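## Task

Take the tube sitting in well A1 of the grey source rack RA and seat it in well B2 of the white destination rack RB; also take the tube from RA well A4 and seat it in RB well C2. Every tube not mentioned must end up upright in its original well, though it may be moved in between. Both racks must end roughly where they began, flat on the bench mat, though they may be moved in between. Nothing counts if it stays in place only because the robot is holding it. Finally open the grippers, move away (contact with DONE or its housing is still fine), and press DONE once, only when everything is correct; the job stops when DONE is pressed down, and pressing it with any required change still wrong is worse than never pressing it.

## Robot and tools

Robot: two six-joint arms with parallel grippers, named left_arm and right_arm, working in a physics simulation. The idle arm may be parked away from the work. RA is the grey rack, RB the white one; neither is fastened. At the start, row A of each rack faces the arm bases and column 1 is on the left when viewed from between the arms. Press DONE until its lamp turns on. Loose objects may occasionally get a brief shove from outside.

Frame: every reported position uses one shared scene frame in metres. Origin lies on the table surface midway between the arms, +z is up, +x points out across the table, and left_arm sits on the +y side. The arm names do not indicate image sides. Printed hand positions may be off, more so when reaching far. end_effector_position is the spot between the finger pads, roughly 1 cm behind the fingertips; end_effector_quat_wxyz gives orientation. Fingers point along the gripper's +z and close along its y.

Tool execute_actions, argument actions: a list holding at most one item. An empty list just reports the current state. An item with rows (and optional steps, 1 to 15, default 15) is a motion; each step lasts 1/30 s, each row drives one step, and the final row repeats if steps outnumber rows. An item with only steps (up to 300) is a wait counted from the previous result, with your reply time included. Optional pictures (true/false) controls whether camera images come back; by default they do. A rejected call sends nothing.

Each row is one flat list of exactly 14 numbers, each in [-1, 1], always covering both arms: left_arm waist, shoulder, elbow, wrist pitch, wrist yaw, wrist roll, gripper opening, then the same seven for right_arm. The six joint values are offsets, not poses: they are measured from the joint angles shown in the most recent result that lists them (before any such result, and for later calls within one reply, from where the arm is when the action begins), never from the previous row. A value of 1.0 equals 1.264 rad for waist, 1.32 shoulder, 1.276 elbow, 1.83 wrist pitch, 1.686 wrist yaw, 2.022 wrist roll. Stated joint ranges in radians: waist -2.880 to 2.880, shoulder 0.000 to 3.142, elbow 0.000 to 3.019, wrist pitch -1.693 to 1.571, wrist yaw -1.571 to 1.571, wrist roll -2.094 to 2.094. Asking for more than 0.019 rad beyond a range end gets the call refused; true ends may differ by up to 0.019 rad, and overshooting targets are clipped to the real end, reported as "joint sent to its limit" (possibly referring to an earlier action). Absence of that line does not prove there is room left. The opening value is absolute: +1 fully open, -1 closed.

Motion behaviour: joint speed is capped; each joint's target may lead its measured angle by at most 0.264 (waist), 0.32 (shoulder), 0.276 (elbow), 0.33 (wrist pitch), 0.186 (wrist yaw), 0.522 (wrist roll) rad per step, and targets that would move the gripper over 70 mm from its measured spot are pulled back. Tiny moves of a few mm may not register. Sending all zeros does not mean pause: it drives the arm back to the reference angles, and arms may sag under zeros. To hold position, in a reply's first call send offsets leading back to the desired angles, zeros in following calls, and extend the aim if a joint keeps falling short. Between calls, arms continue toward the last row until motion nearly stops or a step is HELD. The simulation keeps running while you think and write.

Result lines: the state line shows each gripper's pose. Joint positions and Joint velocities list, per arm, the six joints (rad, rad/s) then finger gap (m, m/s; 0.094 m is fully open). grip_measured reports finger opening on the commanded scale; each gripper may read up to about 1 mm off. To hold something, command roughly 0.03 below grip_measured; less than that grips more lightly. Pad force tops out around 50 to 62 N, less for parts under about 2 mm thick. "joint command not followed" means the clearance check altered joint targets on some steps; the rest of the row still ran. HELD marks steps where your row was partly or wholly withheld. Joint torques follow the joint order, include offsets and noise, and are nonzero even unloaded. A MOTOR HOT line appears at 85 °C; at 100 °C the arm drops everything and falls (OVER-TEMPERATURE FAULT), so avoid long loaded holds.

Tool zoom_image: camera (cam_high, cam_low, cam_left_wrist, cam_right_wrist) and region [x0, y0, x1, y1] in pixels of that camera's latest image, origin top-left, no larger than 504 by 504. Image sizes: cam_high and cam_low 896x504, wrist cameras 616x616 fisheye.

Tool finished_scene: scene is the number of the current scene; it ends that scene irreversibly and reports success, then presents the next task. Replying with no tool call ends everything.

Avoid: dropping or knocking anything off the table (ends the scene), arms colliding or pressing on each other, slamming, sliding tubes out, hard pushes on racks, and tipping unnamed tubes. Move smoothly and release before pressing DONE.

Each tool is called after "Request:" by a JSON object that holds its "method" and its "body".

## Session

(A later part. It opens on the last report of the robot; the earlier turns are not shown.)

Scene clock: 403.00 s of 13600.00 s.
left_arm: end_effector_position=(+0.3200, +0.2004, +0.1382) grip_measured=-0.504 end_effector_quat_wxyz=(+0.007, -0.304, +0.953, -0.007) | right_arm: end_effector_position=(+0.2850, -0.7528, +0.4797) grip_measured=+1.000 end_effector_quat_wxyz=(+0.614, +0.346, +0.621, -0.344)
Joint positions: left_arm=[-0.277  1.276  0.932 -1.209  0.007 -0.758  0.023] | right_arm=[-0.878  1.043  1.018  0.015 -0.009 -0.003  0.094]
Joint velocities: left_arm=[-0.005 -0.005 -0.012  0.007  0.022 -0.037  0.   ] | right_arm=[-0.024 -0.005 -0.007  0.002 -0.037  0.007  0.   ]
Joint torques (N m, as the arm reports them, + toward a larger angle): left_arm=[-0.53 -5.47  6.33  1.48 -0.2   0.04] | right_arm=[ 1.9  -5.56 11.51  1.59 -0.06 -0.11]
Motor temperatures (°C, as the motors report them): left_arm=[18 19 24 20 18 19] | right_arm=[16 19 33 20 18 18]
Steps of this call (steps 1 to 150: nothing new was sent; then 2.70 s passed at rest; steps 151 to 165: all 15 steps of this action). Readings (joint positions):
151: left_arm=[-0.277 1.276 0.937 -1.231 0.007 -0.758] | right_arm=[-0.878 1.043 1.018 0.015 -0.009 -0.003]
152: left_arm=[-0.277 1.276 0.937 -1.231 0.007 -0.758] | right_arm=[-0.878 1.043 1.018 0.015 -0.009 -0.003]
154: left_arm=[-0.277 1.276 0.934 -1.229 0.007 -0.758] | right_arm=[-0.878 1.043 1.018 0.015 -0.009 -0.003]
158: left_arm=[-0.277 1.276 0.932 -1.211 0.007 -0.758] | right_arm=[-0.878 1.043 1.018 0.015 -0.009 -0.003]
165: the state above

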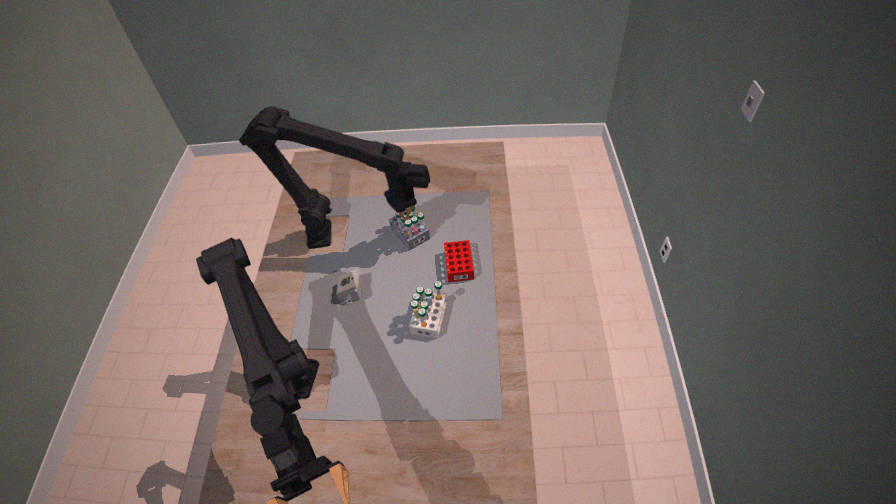

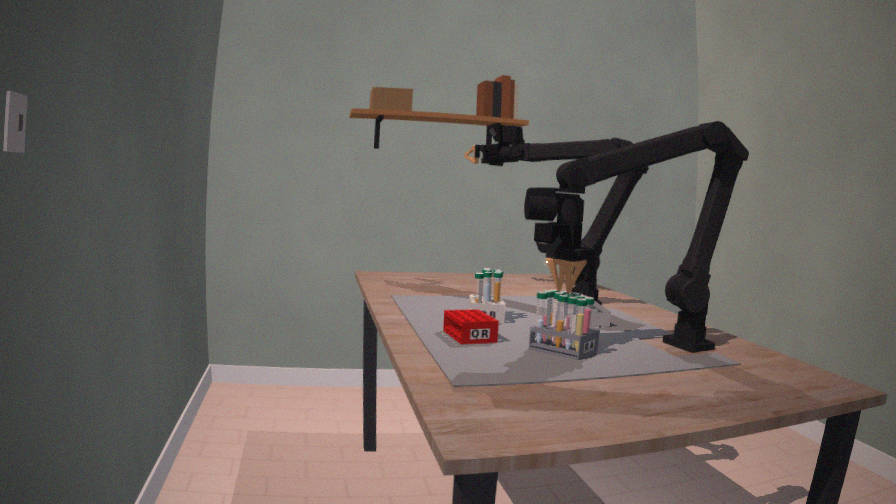

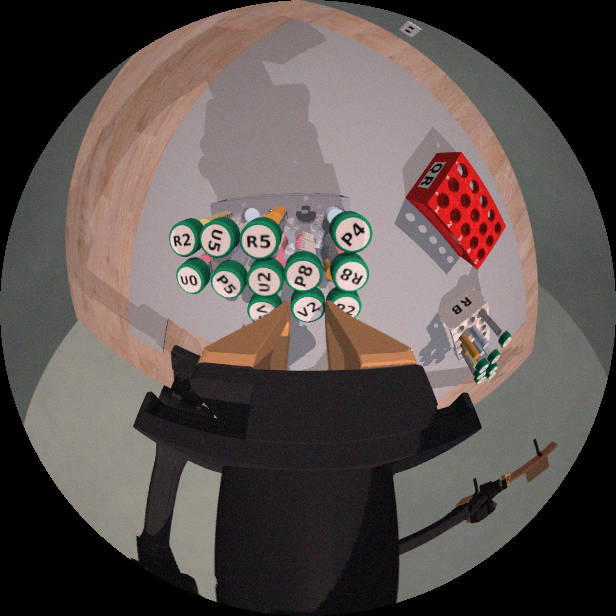

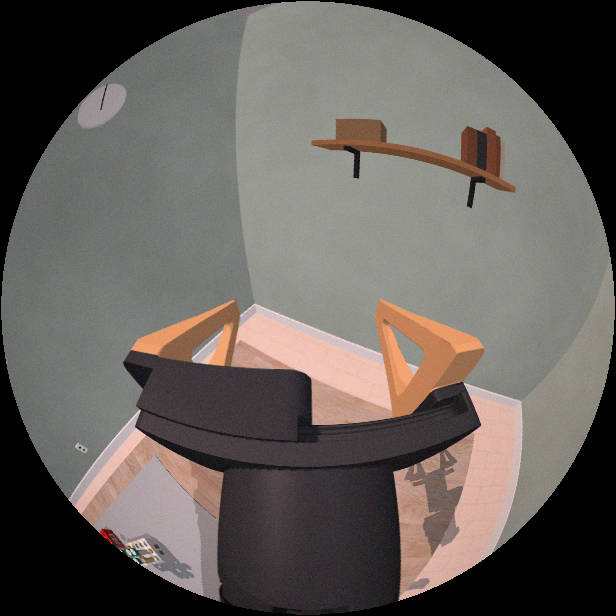

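Request:
{"method": "execute_actions", "body": {"actions": [{"rows":[[0,-0.015,0.04,0,0,0,-0.5,0,0,0.02,0,0,0,1],[0,-0.015,0.04,0,0,0,-0.5,0,0,0.02,0,0,0,1],[0,-0.015,0.04,0,0,0,-0.5,0,0,0.02,0,0,0,1],[0,-0.015,0.04,0,0,0,-0.5,0,0,0.02,0,0,0,1],[-0.033,-0.015,0.04,-0.038,0,-0.01,-0.5,0,0,0.02,0,0,0,1]]}], "pictures": false}}

Request:
{"method": "execute_actions", "body": {"actions": [{"rows":[[0,0.012,-0.016,0.025,0,0,-0.5,0,0,0.02,0,0,0,1]]}]}}

Request:
{"method": "zoom_image", "body": {"camera": "cam_left_wrist", "region": [220,220,400,380]}}

Scene clock: 417.77 s of 13600.00 s.
left_arm: end_effector_position=(+0.3064, +0.1904, +0.1398) grip_measured=-0.501 end_effector_quat_wxyz=(-0.014, -0.291, +0.957, +0.004) | right_arm: end_effector_position=(+0.2850, -0.7528, +0.4797) grip_measured=+1.000 end_effector_quat_wxyz=(+0.614, +0.346, +0.621, -0.344)
Joint positions: left_arm=[-0.313  1.274  0.935 -1.26   0.006 -0.767  0.023] | right_arm=[-0.878  1.043  1.018  0.015 -0.009 -0.003  0.094]
Joint velocities: left_arm=[-0.005 -0.015 -0.017 -0.022 -0.081 -0.081  0.   ] | right_arm=[ 0.005 -0.015  0.007  0.007  0.037  0.007  0.   ]
Joint torques (N m, as the arm reports them, + toward a larger angle): left_arm=[-0.57 -8.39 11.27 -0.27 -0.21 -0.06] | right_arm=[ 1.22 -5.97 11.49  1.57 -0.02 -0.09]
Motor temperatures (°C, as the motors report them): left_arm=[18 19 23 20 18 19] | right_arm=[16 19 33 20 18 18]
Steps of this call (steps 1 to 15: the robot went on to your last target; steps 16 to 90: nothing new was sent; then 11.27 s passed at rest; steps 91 to 105: all 15 steps of this action). Readings (joint positions):
91: left_arm=[-0.277 1.274 0.934 -1.209 0.007 -0.758] | right_arm=[-0.878 1.043 1.018 0.015 -0.009 -0.003]
92: left_arm=[-0.277 1.274 0.934 -1.209 0.007 -0.758] | right_arm=[-0.878 1.043 1.018 0.015 -0.009 -0.003]
94: left_arm=[-0.277 1.274 0.934 -1.209 0.007 -0.758] | right_arm=[-0.878 1.043 1.018 0.015 -0.009 -0.003]
98: left_arm=[-0.301 1.274 0.935 -1.252 0.006 -0.764] | right_arm=[-0.878 1.043 1.018 0.015 -0.009 -0.003]
105: the state above

Scene clock: 418.27 s of 13600.00 s.
left_arm: end_effector_position=(+0.3103, +0.1897, +0.1384) grip_measured=-0.501 end_effector_quat_wxyz=(-0.006, -0.291, +0.957, -0.001) | right_arm: end_effector_position=(+0.2850, -0.7528, +0.4797) grip_measured=+1.000 end_effector_quat_wxyz=(+0.614, +0.346, +0.621, -0.344)
Joint positions: left_arm=[-0.313  1.273  0.931 -1.238  0.006 -0.767  0.023] | right_arm=[-0.878  1.043  1.018  0.015 -0.009 -0.003  0.094]
Joint velocities: left_arm=[ 0.015  0.005  0.007 -0.007  0.022  0.007  0.002] | right_arm=[ 0.005 -0.005  0.017 -0.002 -0.037 -0.007  0.   ]
Joint torques (N m, as the arm reports them, + toward a larger angle): left_arm=[-0.4  -5.6   6.4   1.33 -0.23  0.02] | right_arm=[ 1.51 -5.81 11.77  1.5  -0.07 -0.1 ]
Motor temperatures (°C, as the motors report them): left_arm=[18 19 23 20 18 19] | right_arm=[16 19 33 20 18 18]
Steps of this call (steps 1 to 15: all 15 steps of this action). Readings (joint positions):
1: left_arm=[-0.313 1.274 0.932 -1.254 0.006 -0.767] | right_arm=[-0.878 1.043 1.018 0.015 -0.009 -0.003]
2: left_arm=[-0.313 1.273 0.931 -1.250 0.006 -0.767] | right_arm=[-0.878 1.043 1.018 0.015 -0.009 -0.003]
4: left_arm=[-0.313 1.273 0.931 -1.242 0.006 -0.767] | right_arm=[-0.878 1.043 1.018 0.015 -0.009 -0.003]
8: left_arm=[-0.313 1.273 0.931 -1.238 0.006 -0.767] | right_arm=[-0.878 1.043 1.018 0.015 -0.009 -0.003]
15: the state above

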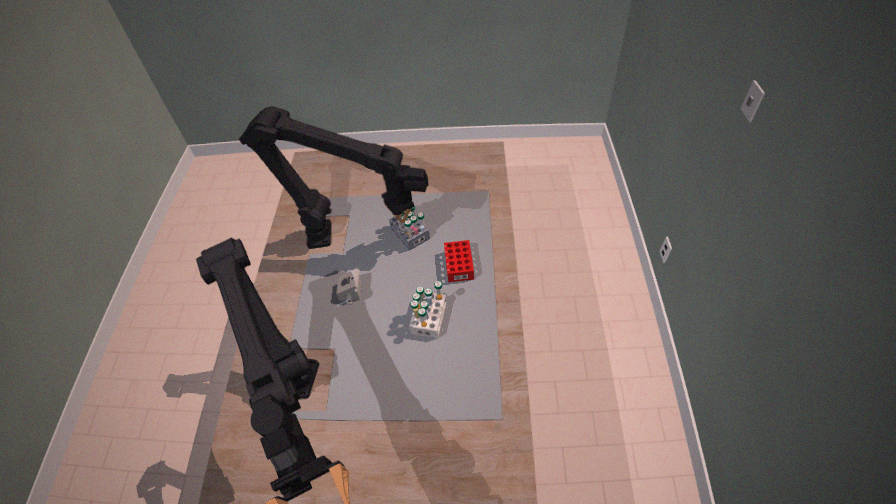

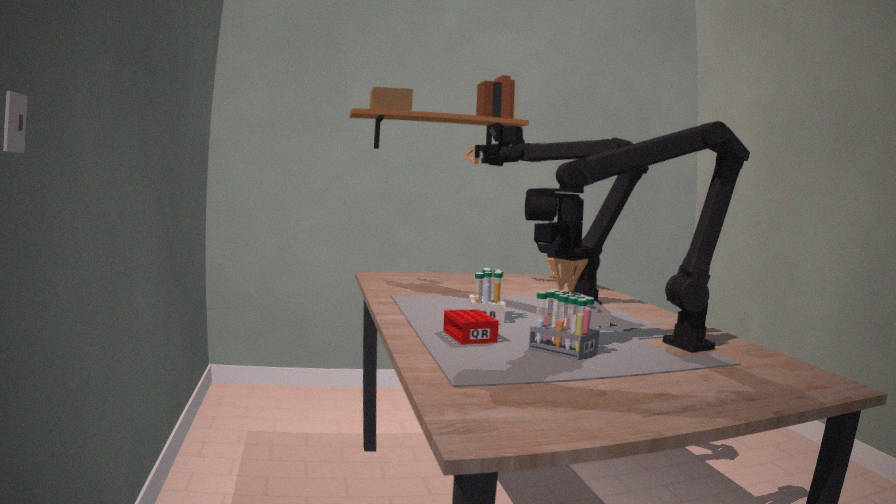

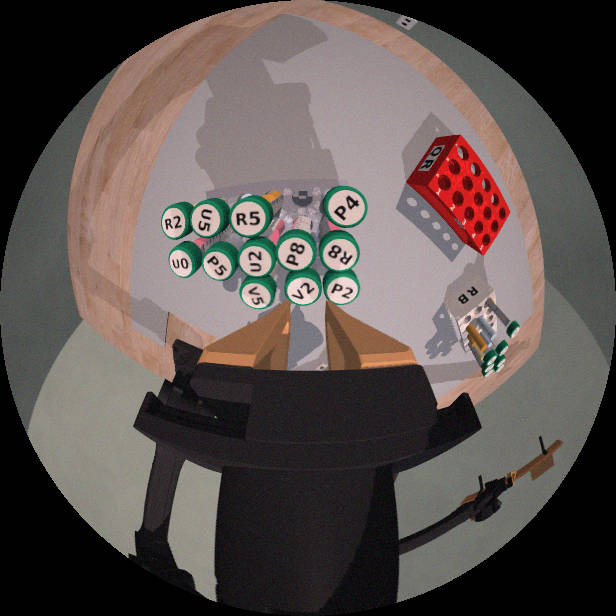

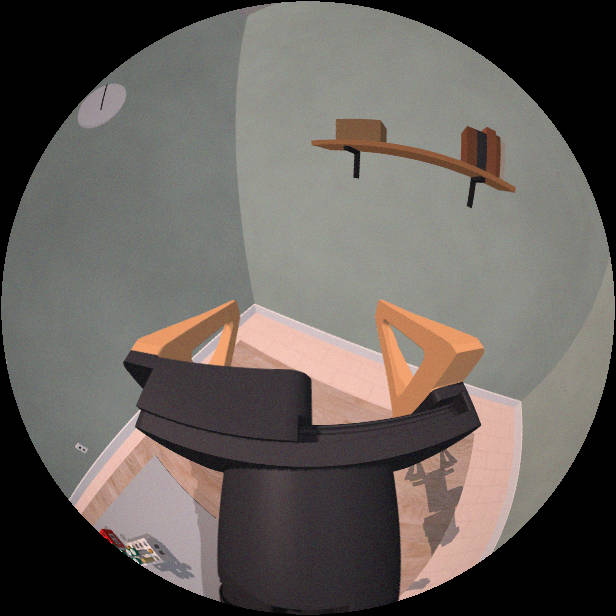

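Region (220, 220, 400, 380) of cam_left_wrist's 616x616 image, scaled by 2.800, with more detail than that image has.

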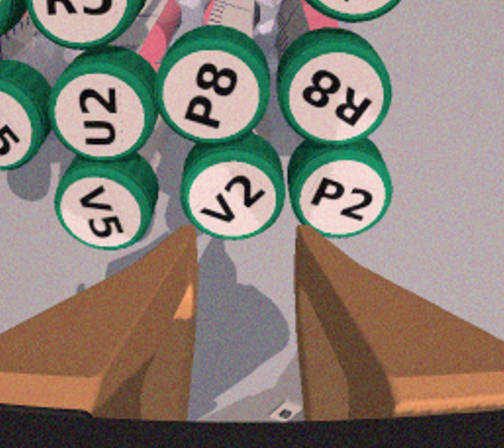

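Request:
{"method": "execute_actions", "body": {"actions": [{"rows":[[0,0,0.03,-0.022,0,0,-0.5,0,0,0.02,0,0,0,1],[0,0,0.03,-0.022,0,0,-0.5,0,0,0.02,0,0,0,1],[0,0,0.03,-0.022,0,0,-0.5,0,0,0.02,0,0,0,1],[0,0,0.03,-0.022,0,0,-0.5,0,0,0.02,0,0,0,1],[0,0,0.03,-0.022,0,0,-0.5,0,0,0.02,0,0,0,1],[0,0,-0.017,-0.01,0,0,-0.5,0,0,0.02,0,0,0,1],[0,0,-0.017,-0.01,0,0,-0.5,0,0,0.02,0,0,0,1],[0,0,-0.017,0,0,0,-0.5,0,0,0.02,0,0,0,1],[0,0,-0.017,0.005,0,0,-0.5,0,0,0.02,0,0,0,1],[0,0,-0.017,0.015,0,0,-0.5,0,0,0.02,0,0,0,1]]}], "pictures": false}}

Request:
{"method": "execute_actions", "body": {"actions": [{"steps":10}]}}

Request:
{"method": "zoom_image", "body": {"camera": "cam_left_wrist", "region": [220,220,400,380]}}

Scene clock: 430.67 s of 13600.00 s.
left_arm: end_effector_position=(+0.3096, +0.1898, +0.1385) grip_measured=-0.501 end_effector_quat_wxyz=(-0.004, -0.291, +0.957, -0.001) | right_arm: end_effector_position=(+0.2850, -0.7528, +0.4797) grip_measured=+1.000 end_effector_quat_wxyz=(+0.614, +0.346, +0.621, -0.344)
Joint positions: left_arm=[-0.313  1.269  0.928 -1.236  0.006 -0.767  0.023] | right_arm=[-0.878  1.043  1.018  0.015 -0.009 -0.003  0.094]
Joint velocities: left_arm=[-0.005 -0.005  0.002  0.027  0.007  0.007 -0.001] | right_arm=[-0.015 -0.015  0.007  0.007  0.007  0.007  0.   ]
Joint torques (N m, as the arm reports them, + toward a larger angle): left_arm=[-0.48 -6.44  6.17  1.38 -0.17  0.02] | right_arm=[ 1.39 -5.49 11.42  1.41 -0.06 -0.14]
Motor temperatures (°C, as the motors report them): left_arm=[18 18 23 20 18 19] | right_arm=[16 19 33 20 18 18]
Steps of this call (steps 1 to 15: the robot went on to your last target; steps 16 to 90: nothing new was sent; then 8.90 s passed at rest; steps 91 to 105: all 15 steps of this action). Readings (joint positions):
91: left_arm=[-0.313 1.272 0.932 -1.242 0.006 -0.767] | right_arm=[-0.878 1.043 1.018 0.015 -0.009 -0.003]
92: left_arm=[-0.313 1.272 0.932 -1.248 0.006 -0.767] | right_arm=[-0.878 1.043 1.018 0.015 -0.009 -0.003]
94: left_arm=[-0.313 1.272 0.932 -1.257 0.006 -0.767] | right_arm=[-0.878 1.043 1.018 0.015 -0.009 -0.003]
98: left_arm=[-0.313 1.271 0.929 -1.257 0.006 -0.767] | right_arm=[-0.878 1.043 1.018 0.015 -0.009 -0.003]
105: the state above

Scene clock: 431.00 s of 13600.00 s.
left_arm: end_effector_position=(+0.3097, +0.1898, +0.1387) grip_measured=-0.501 end_effector_quat_wxyz=(-0.004, -0.291, +0.957, -0.002) | right_arm: end_effector_position=(+0.2850, -0.7528, +0.4797) grip_measured=+1.000 end_effector_quat_wxyz=(+0.614, +0.346, +0.621, -0.344)
Joint positions: left_arm=[-0.313  1.269  0.928 -1.235  0.006 -0.767  0.023] | right_arm=[-0.878  1.043  1.018  0.015 -0.009 -0.003  0.094]
Joint velocities: left_arm=[ 0.005 -0.015 -0.007 -0.017  0.007  0.007  0.001] | right_arm=[-0.005 -0.015 -0.007 -0.007  0.051 -0.007  0.   ]
Joint torques (N m, as the arm reports them, + toward a larger angle): left_arm=[-0.4  -6.74  6.14  1.44 -0.24  0.05] | right_arm=[ 1.66 -5.16 11.8   1.74 -0.07 -0.09]
Motor temperatures (°C, as the motors report them): left_arm=[18 18 23 20 18 19] | right_arm=[16 19 33 20 18 18]
Steps of this call (steps 1 to 10: the robot went on to your last target). Readings (joint positions):
1: left_arm=[-0.313 1.269 0.928 -1.235 0.006 -0.767] | right_arm=[-0.878 1.043 1.018 0.015 -0.009 -0.003]
2: left_arm=[-0.313 1.269 0.928 -1.235 0.006 -0.767] | right_arm=[-0.878 1.043 1.018 0.015 -0.009 -0.003]
4: left_arm=[-0.313 1.269 0.928 -1.235 0.006 -0.767] | right_arm=[-0.878 1.043 1.018 0.015 -0.009 -0.003]
8: left_arm=[-0.313 1.269 0.928 -1.235 0.006 -0.767] | right_arm=[-0.878 1.043 1.018 0.015 -0.009 -0.003]
10: the state above

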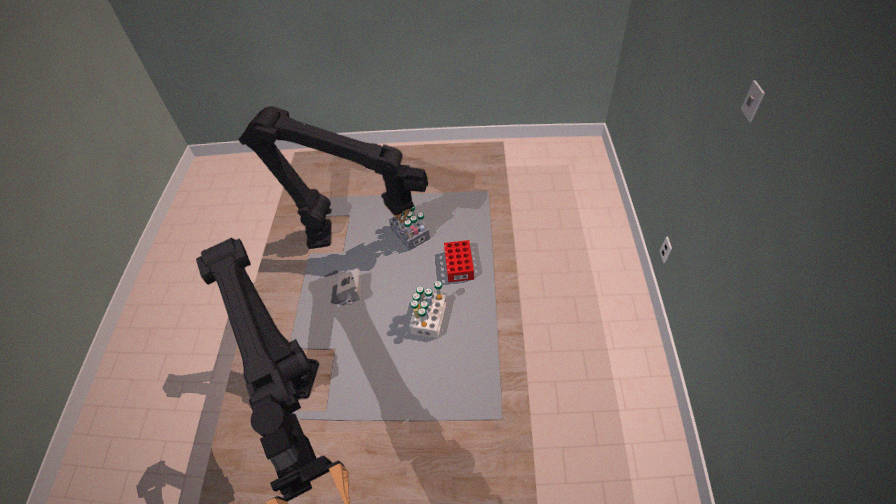

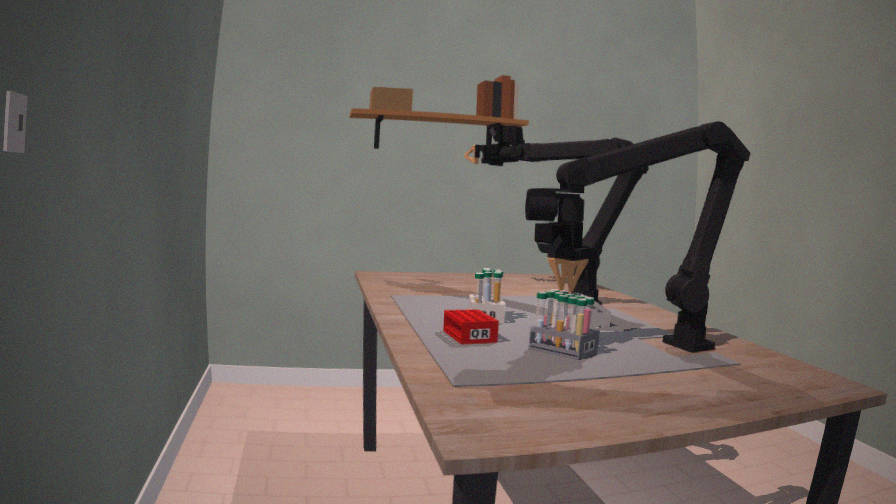

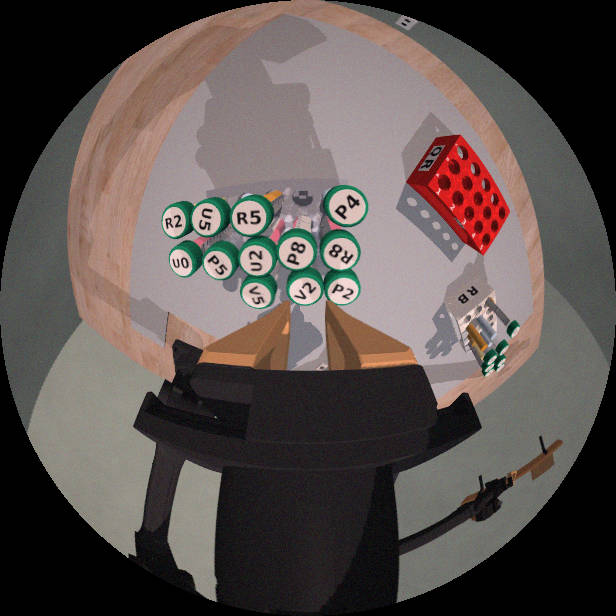

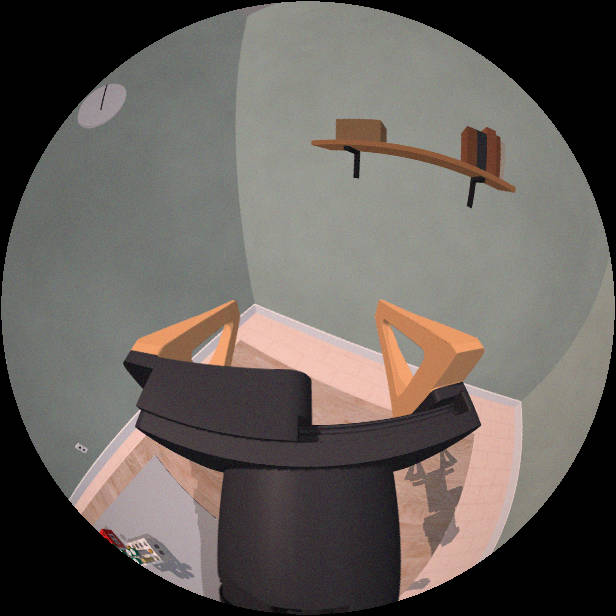

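Region (220, 220, 400, 380) of cam_left_wrist's 616x616 image, scaled by 2.800, with more detail than that image has.

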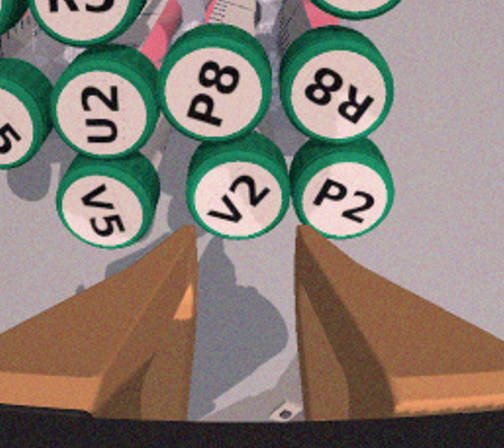

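Request:
{"method": "execute_actions", "body": {"actions": [{"rows":[[0,-0.015,0.045,0,0,0,-0.5,0,0,0.02,0,0,0,1],[0,-0.015,0.045,0,0,0,-0.5,0,0,0.02,0,0,0,1],[0,-0.015,0.045,0,0,0,-0.5,0,0,0.02,0,0,0,1],[-0.027,-0.015,0.045,-0.035,0,-0.015,-0.5,0,0,0.02,0,0,0,1]]}], "pictures": false}}

Request:
{"method": "execute_actions", "body": {"actions": [{"rows":[[0,0,-0.022,0.024,0,0,-0.5,0,0,0.02,0,0,0,1]]}]}}

Request:
{"method": "zoom_image", "body": {"camera": "cam_left_wrist", "region": [220,220,400,380]}}

Scene clock: 440.37 s of 13600.00 s.
left_arm: end_effector_position=(+0.2984, +0.1829, +0.1409) grip_measured=-0.501 end_effector_quat_wxyz=(-0.022, -0.287, +0.958, +0.008) | right_arm: end_effector_position=(+0.2850, -0.7528, +0.4797) grip_measured=+1.000 end_effector_quat_wxyz=(+0.614, +0.346, +0.621, -0.344)
Joint positions: left_arm=[-0.34   1.267  0.931 -1.281  0.006 -0.785  0.023] | right_arm=[-0.878  1.043  1.018  0.015 -0.009 -0.003  0.094]
Joint velocities: left_arm=[ 0.005 -0.005 -0.007  0.002  0.037 -0.007  0.   ] | right_arm=[-0.005  0.005 -0.012 -0.002  0.022 -0.081  0.   ]
Joint torques (N m, as the arm reports them, + toward a larger angle): left_arm=[-0.84 -8.34 11.79 -0.34 -0.22 -0.06] | right_arm=[ 1.63 -5.71 11.77  1.59 -0.01 -0.09]
Motor temperatures (°C, as the motors report them): left_arm=[18 19 23 20 18 19] | right_arm=[16 19 33 20 18 18]
Steps of this call (steps 1 to 15: the robot went on to your last target; steps 16 to 90: nothing new was sent; then 5.87 s passed at rest; steps 91 to 105: all 15 steps of this action). Readings (joint positions):
91: left_arm=[-0.313 1.268 0.929 -1.235 0.006 -0.767] | right_arm=[-0.878 1.043 1.018 0.015 -0.009 -0.003]
92: left_arm=[-0.313 1.268 0.930 -1.235 0.006 -0.767] | right_arm=[-0.878 1.043 1.018 0.015 -0.009 -0.003]
94: left_arm=[-0.315 1.267 0.931 -1.243 0.006 -0.770] | right_arm=[-0.878 1.043 1.018 0.015 -0.009 -0.003]
98: left_arm=[-0.336 1.267 0.931 -1.277 0.006 -0.780] | right_arm=[-0.878 1.043 1.018 0.015 -0.009 -0.003]
105: the state above

Scene clock: 440.87 s of 13600.00 s.
left_arm: end_effector_position=(+0.2910, +0.1845, +0.1287) grip_measured=-0.501 end_effector_quat_wxyz=(-0.027, -0.287, +0.958, +0.011) | right_arm: end_effector_position=(+0.2850, -0.7528, +0.4797) grip_measured=+1.000 end_effector_quat_wxyz=(+0.614, +0.346, +0.621, -0.344)
Joint positions: left_arm=[-0.34   1.267  0.897 -1.259  0.006 -0.785  0.023] | right_arm=[-0.878  1.043  1.018  0.015 -0.009 -0.003  0.094]
Joint velocities: left_arm=[-0.015  0.015 -0.017 -0.022 -0.037  0.022 -0.001] | right_arm=[-0.015  0.015 -0.012  0.012 -0.022  0.022  0.   ]
Joint torques (N m, as the arm reports them, + toward a larger angle): left_arm=[ 0.13 -6.35  7.82  1.28 -0.22  0.04] | right_arm=[ 2.08 -5.67 11.82  1.57 -0.08 -0.13]
Motor temperatures (°C, as the motors report them): left_arm=[18 19 23 20 18 19] | right_arm=[16 19 33 20 18 18]
Steps of this call (steps 1 to 15: all 15 steps of this action). Readings (joint positions):
1: left_arm=[-0.340 1.267 0.928 -1.275 0.006 -0.785] | right_arm=[-0.878 1.043 1.018 0.015 -0.009 -0.003]
2: left_arm=[-0.340 1.267 0.922 -1.266 0.006 -0.785] | right_arm=[-0.878 1.043 1.018 0.015 -0.009 -0.003]
4: left_arm=[-0.340 1.267 0.907 -1.259 0.006 -0.785] | right_arm=[-0.878 1.043 1.018 0.015 -0.009 -0.003]
8: left_arm=[-0.340 1.267 0.897 -1.259 0.006 -0.785] | right_arm=[-0.878 1.043 1.018 0.015 -0.009 -0.003]
15: the state above

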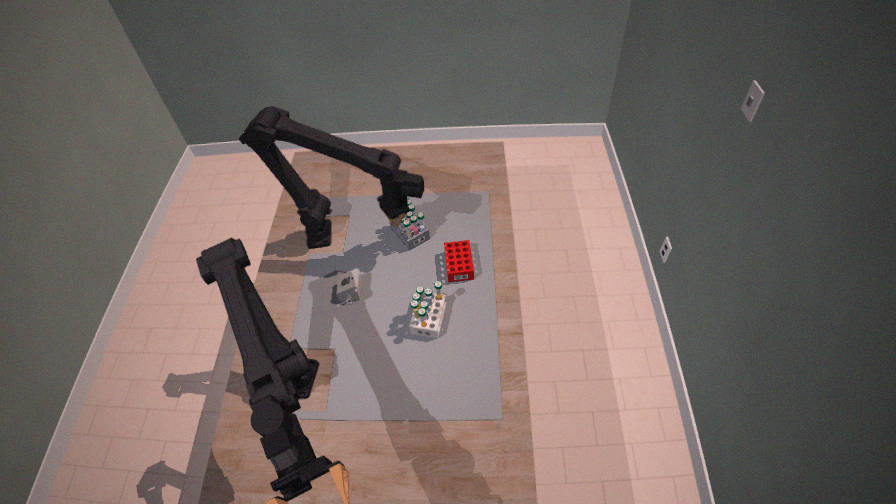

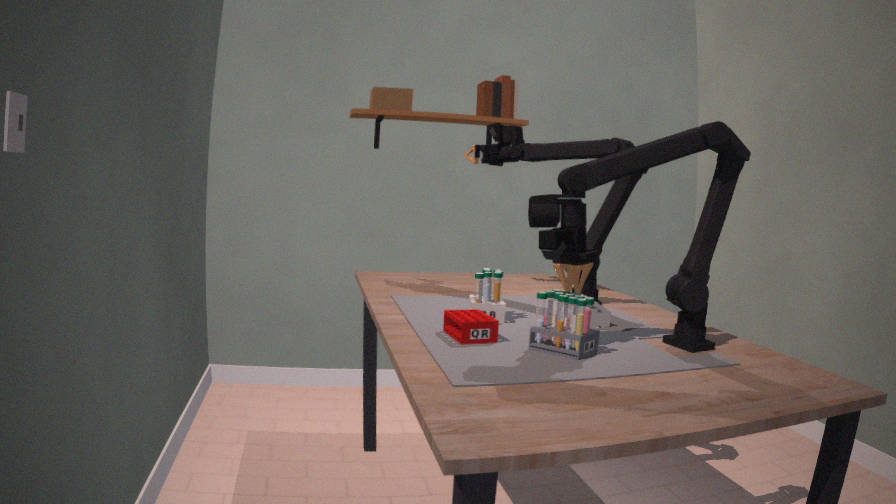

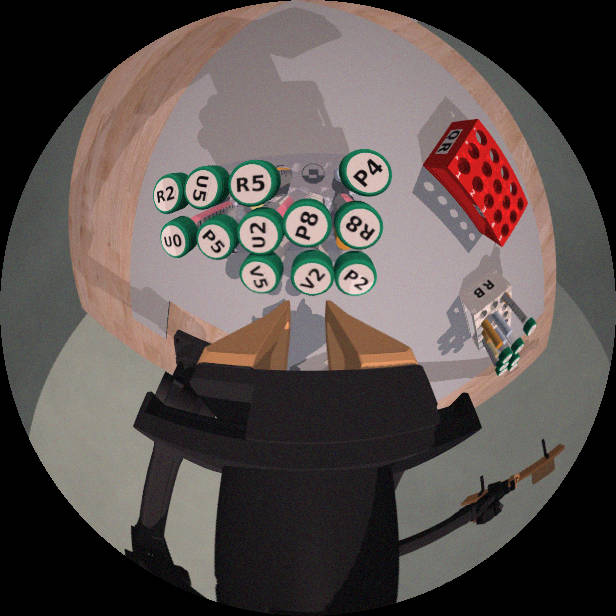

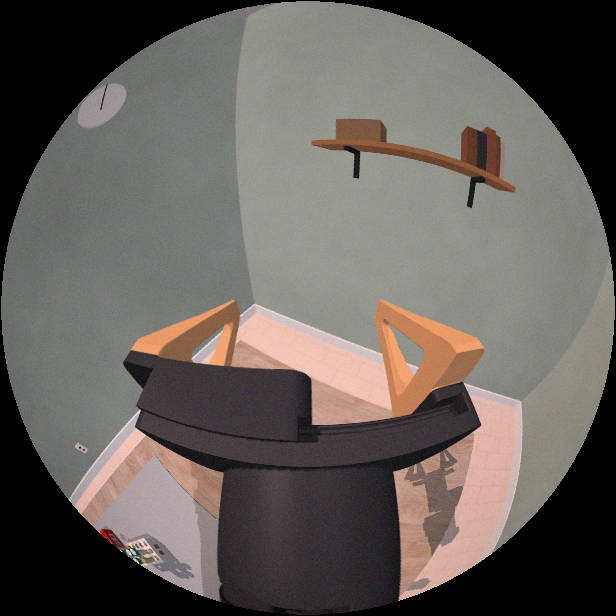

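Region (220, 220, 400, 380) of cam_left_wrist's 616x616 image, scaled by 2.800, with more detail than that image has.

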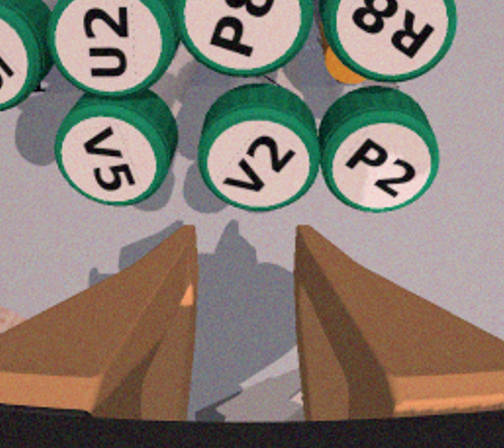

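Request:
{"method": "execute_actions", "body": {"actions": [{"rows":[[0,0,0.02,0.012,0,0,-0.48,0,0,0.02,0,0,0,1],[0.005,0,0.02,0.017,0,0,-0.48,0,0,0.02,0,0,0,1],[0.01,0,0.02,0.022,0,0,-0.48,0,0,0.02,0,0,0,1],[0.014,0,0.02,0.026,0,0,-0.48,0,0,0.02,0,0,0,1],[0.018,0,0.02,0.03,0,0,-0.48,0,0,0.02,0,0,0,1],[0.022,0,0.02,0.034,0,0,-0.48,0,0,0.02,0,0,0,1],[0.027,0,0.02,0.038,0,0,-0.48,0,0,0.02,0,0,0,1]]}]}}

Request:
{"method": "zoom_image", "body": {"camera": "cam_left_wrist", "region": [220,220,400,380]}}

Scene clock: 453.77 s of 13600.00 s.
left_arm: end_effector_position=(+0.3043, +0.1905, +0.1283) grip_measured=-0.481 end_effector_quat_wxyz=(-0.006, -0.299, +0.954, -0.001) | right_arm: end_effector_position=(+0.2850, -0.7528, +0.4797) grip_measured=+1.000 end_effector_quat_wxyz=(+0.614, +0.346, +0.621, -0.344)
Joint positions: left_arm=[-0.314  1.267  0.897 -1.21   0.006 -0.785  0.024] | right_arm=[-0.878  1.043  1.018  0.015 -0.009 -0.003  0.094]
Joint velocities: left_arm=[-0.005 -0.005 -0.012 -0.002  0.051 -0.022  0.001] | right_arm=[ 0.015 -0.005 -0.012 -0.012  0.037 -0.022  0.   ]
Joint torques (N m, as the arm reports them, + toward a larger angle): left_arm=[ 0.48 -7.11  9.62  1.27 -0.23  0.03] | right_arm=[ 1.65 -5.98 11.62  1.76 -0.07 -0.05]
Motor temperatures (°C, as the motors report them): left_arm=[18 19 23 20 18 19] | right_arm=[16 19 33 20 18 18]
Steps of this call (steps 1 to 15: the robot went on to your last target; steps 16 to 90: nothing new was sent; then 9.40 s passed at rest; steps 91 to 105: all 15 steps of this action). Readings (joint positions):
91: left_arm=[-0.340 1.267 0.897 -1.259 0.006 -0.785] | right_arm=[-0.878 1.043 1.018 0.015 -0.009 -0.003]
92: left_arm=[-0.340 1.267 0.897 -1.257 0.006 -0.785] | right_arm=[-0.878 1.043 1.018 0.015 -0.009 -0.003]
94: left_arm=[-0.339 1.267 0.897 -1.245 0.006 -0.785] | right_arm=[-0.878 1.043 1.018 0.015 -0.009 -0.003]
98: left_arm=[-0.325 1.267 0.897 -1.217 0.006 -0.785] | right_arm=[-0.878 1.043 1.018 0.015 -0.009 -0.003]
105: the state above

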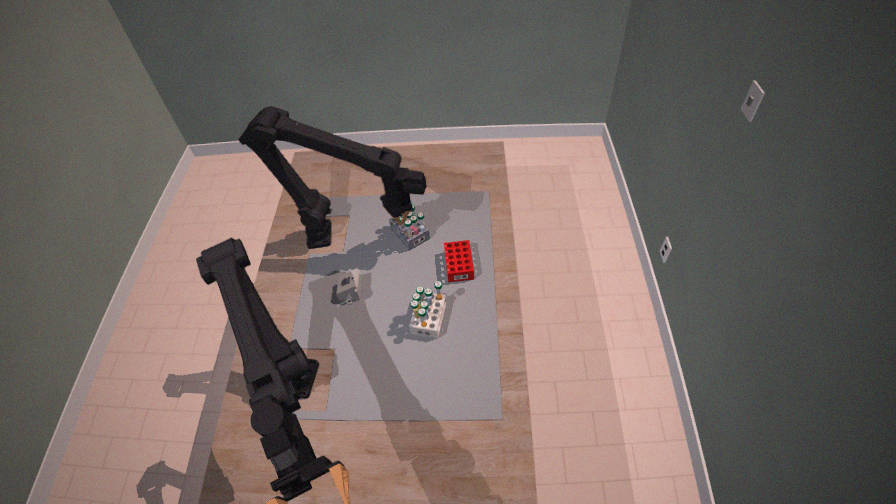

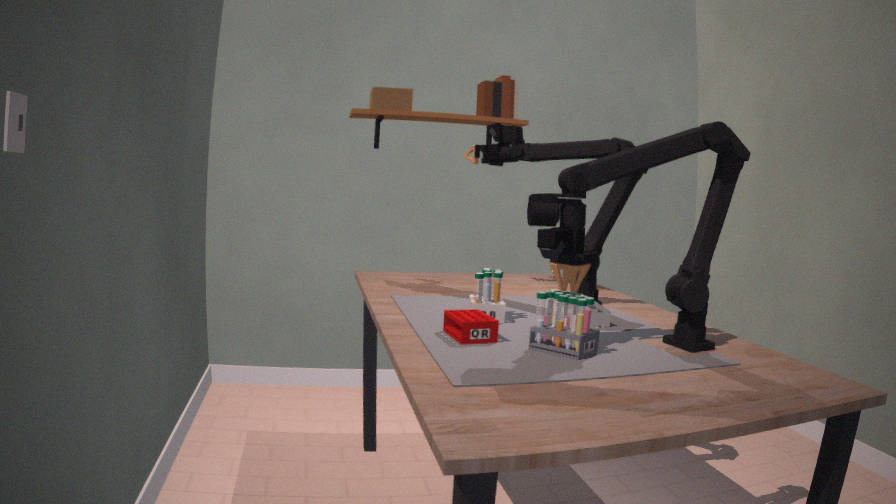

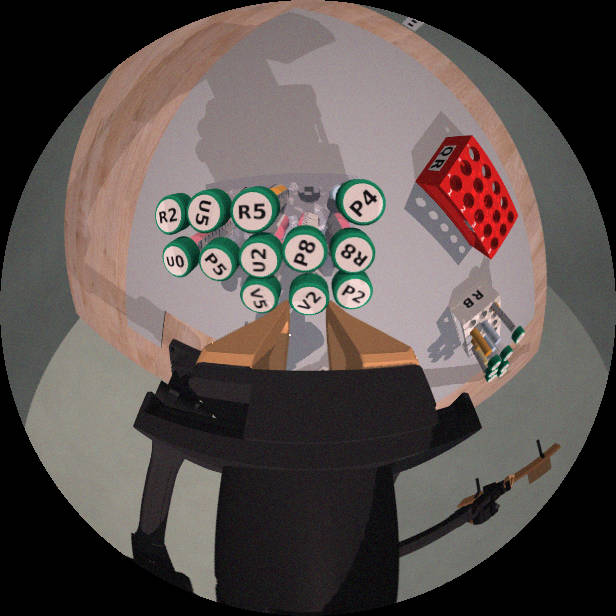

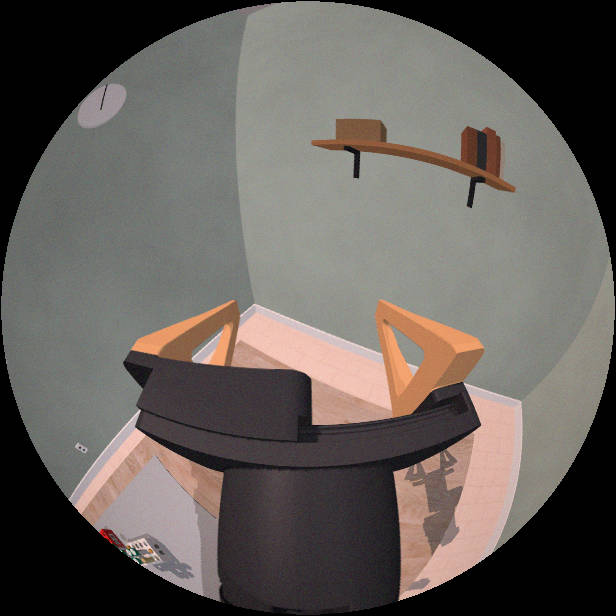

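Region (220, 220, 400, 380) of cam_left_wrist's 616x616 image, scaled by 2.800, with more detail than that image has.

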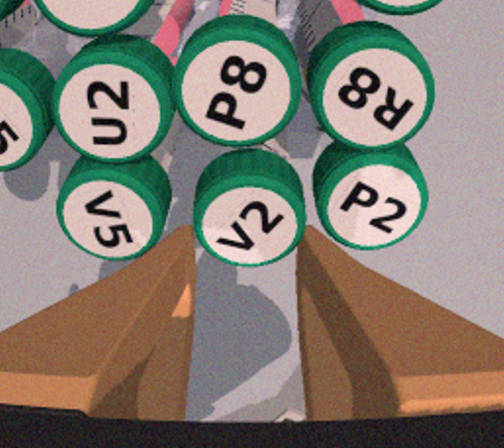

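Working. Another 13 mm forward.

Request:
{"method": "execute_actions", "body": {"actions": [{"rows":[[0.008,0,0.02,0.01,0,0,-0.48,0,0,0.02,0,0,0,1],[0.011,0,0.02,0.013,0,0,-0.48,0,0,0.02,0,0,0,1],[0.014,0,0.02,0.016,0,0,-0.48,0,0,0.02,0,0,0,1],[0.017,0,0.02,0.019,0,0,-0.48,0,0,0.02,0,0,0,1],[0.02,0,0.02,0.022,0,0,-0.48,0,0,0.02,0,0,0,1],[0.024,0,0.02,0.025,0,0,-0.48,0,0,0.02,0,0,0,1],[0.028,0,0.02,0.029,0,0,-0.48,0,0,0.02,0,0,0,1]]}]}}

Request:
{"method": "zoom_image", "body": {"camera": "cam_left_wrist", "region": [220,220,400,380]}}

Scene clock: 464.23 s of 13600.00 s.
left_arm: end_effector_position=(+0.3142, +0.1973, +0.1284) grip_measured=-0.481 end_effector_quat_wxyz=(+0.010, -0.311, +0.950, -0.009) | right_arm: end_effector_position=(+0.2850, -0.7528, +0.4797) grip_measured=+1.000 end_effector_quat_wxyz=(+0.614, +0.346, +0.621, -0.344)
Joint positions: left_arm=[-0.288  1.267  0.897 -1.175  0.006 -0.785  0.024] | right_arm=[-0.878  1.043  1.018  0.015 -0.009 -0.003  0.094]
Joint velocities: left_arm=[-0.015 -0.024 -0.007 -0.007  0.037 -0.081  0.001] | right_arm=[-0.015 -0.005 -0.022 -0.007 -0.11  -0.066  0.   ]
Joint torques (N m, as the arm reports them, + toward a larger angle): left_arm=[ 0.62 -6.99  9.59  1.27 -0.21  0.05] | right_arm=[ 1.75 -5.52 11.59  1.61 -0.02 -0.09]
Motor temperatures (°C, as the motors report them): left_arm=[18 19 24 20 18 19] | right_arm=[16 19 34 20 18 18]
Steps of this call (steps 1 to 15: the robot went on to your last target; steps 16 to 90: nothing new was sent; then 6.97 s passed at rest; steps 91 to 105: all 15 steps of this action). Readings (joint positions):
91: left_arm=[-0.314 1.267 0.897 -1.210 0.006 -0.785] | right_arm=[-0.878 1.043 1.018 0.015 -0.009 -0.003]
92: left_arm=[-0.313 1.267 0.897 -1.210 0.006 -0.785] | right_arm=[-0.878 1.043 1.018 0.015 -0.009 -0.003]
94: left_arm=[-0.311 1.267 0.897 -1.206 0.006 -0.785] | right_arm=[-0.878 1.043 1.018 0.015 -0.009 -0.003]
98: left_arm=[-0.295 1.267 0.897 -1.185 0.006 -0.785] | right_arm=[-0.878 1.043 1.018 0.015 -0.009 -0.003]
105: the state above

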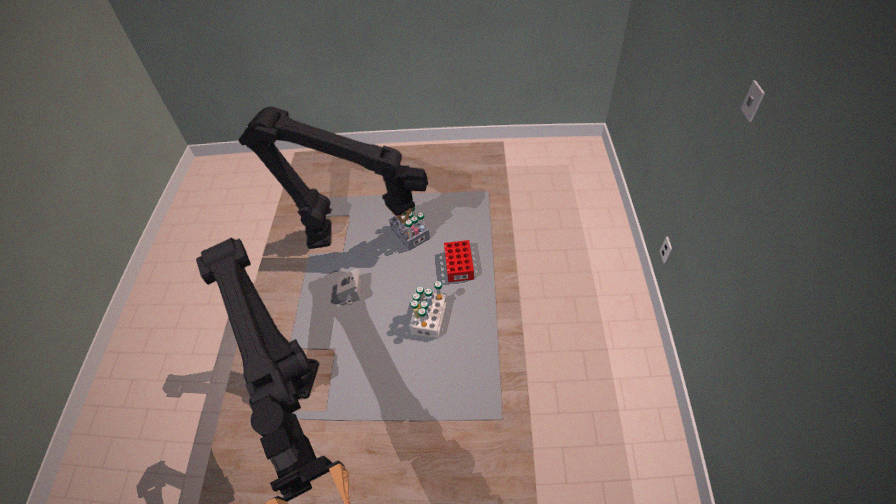

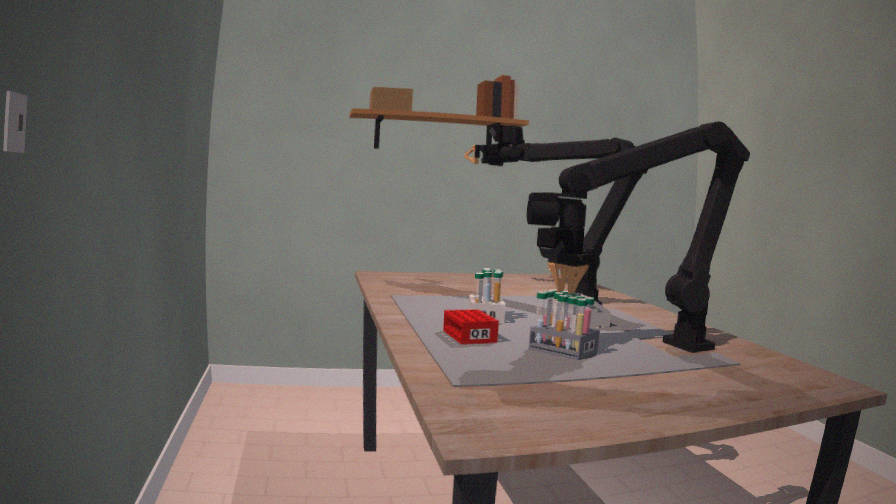

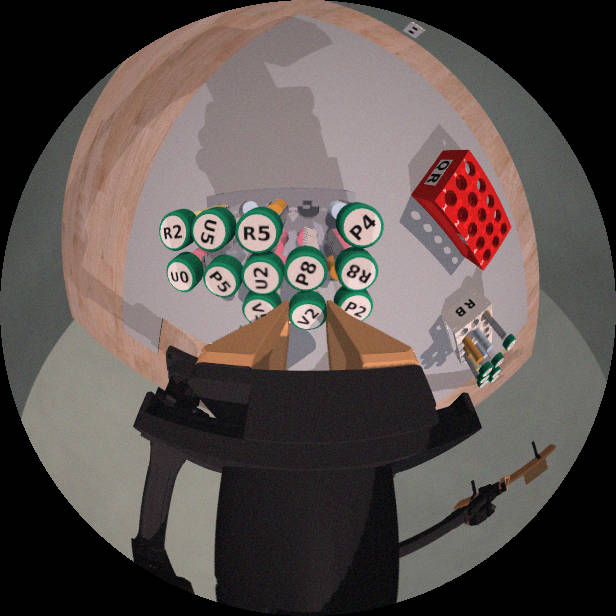

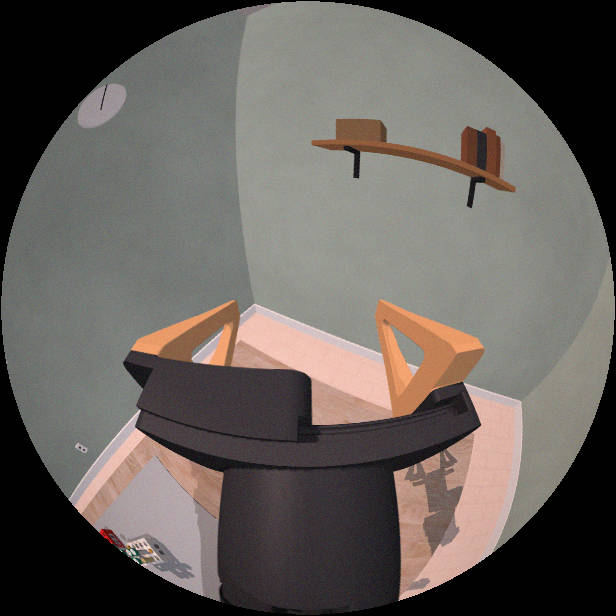

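Region (220, 220, 400, 380) of cam_left_wrist's 616x616 image, scaled by 2.800, with more detail than that image has.

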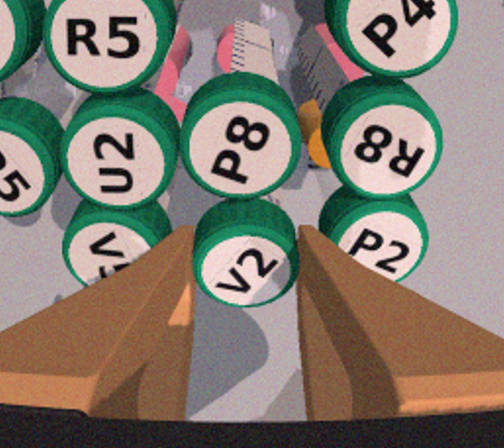

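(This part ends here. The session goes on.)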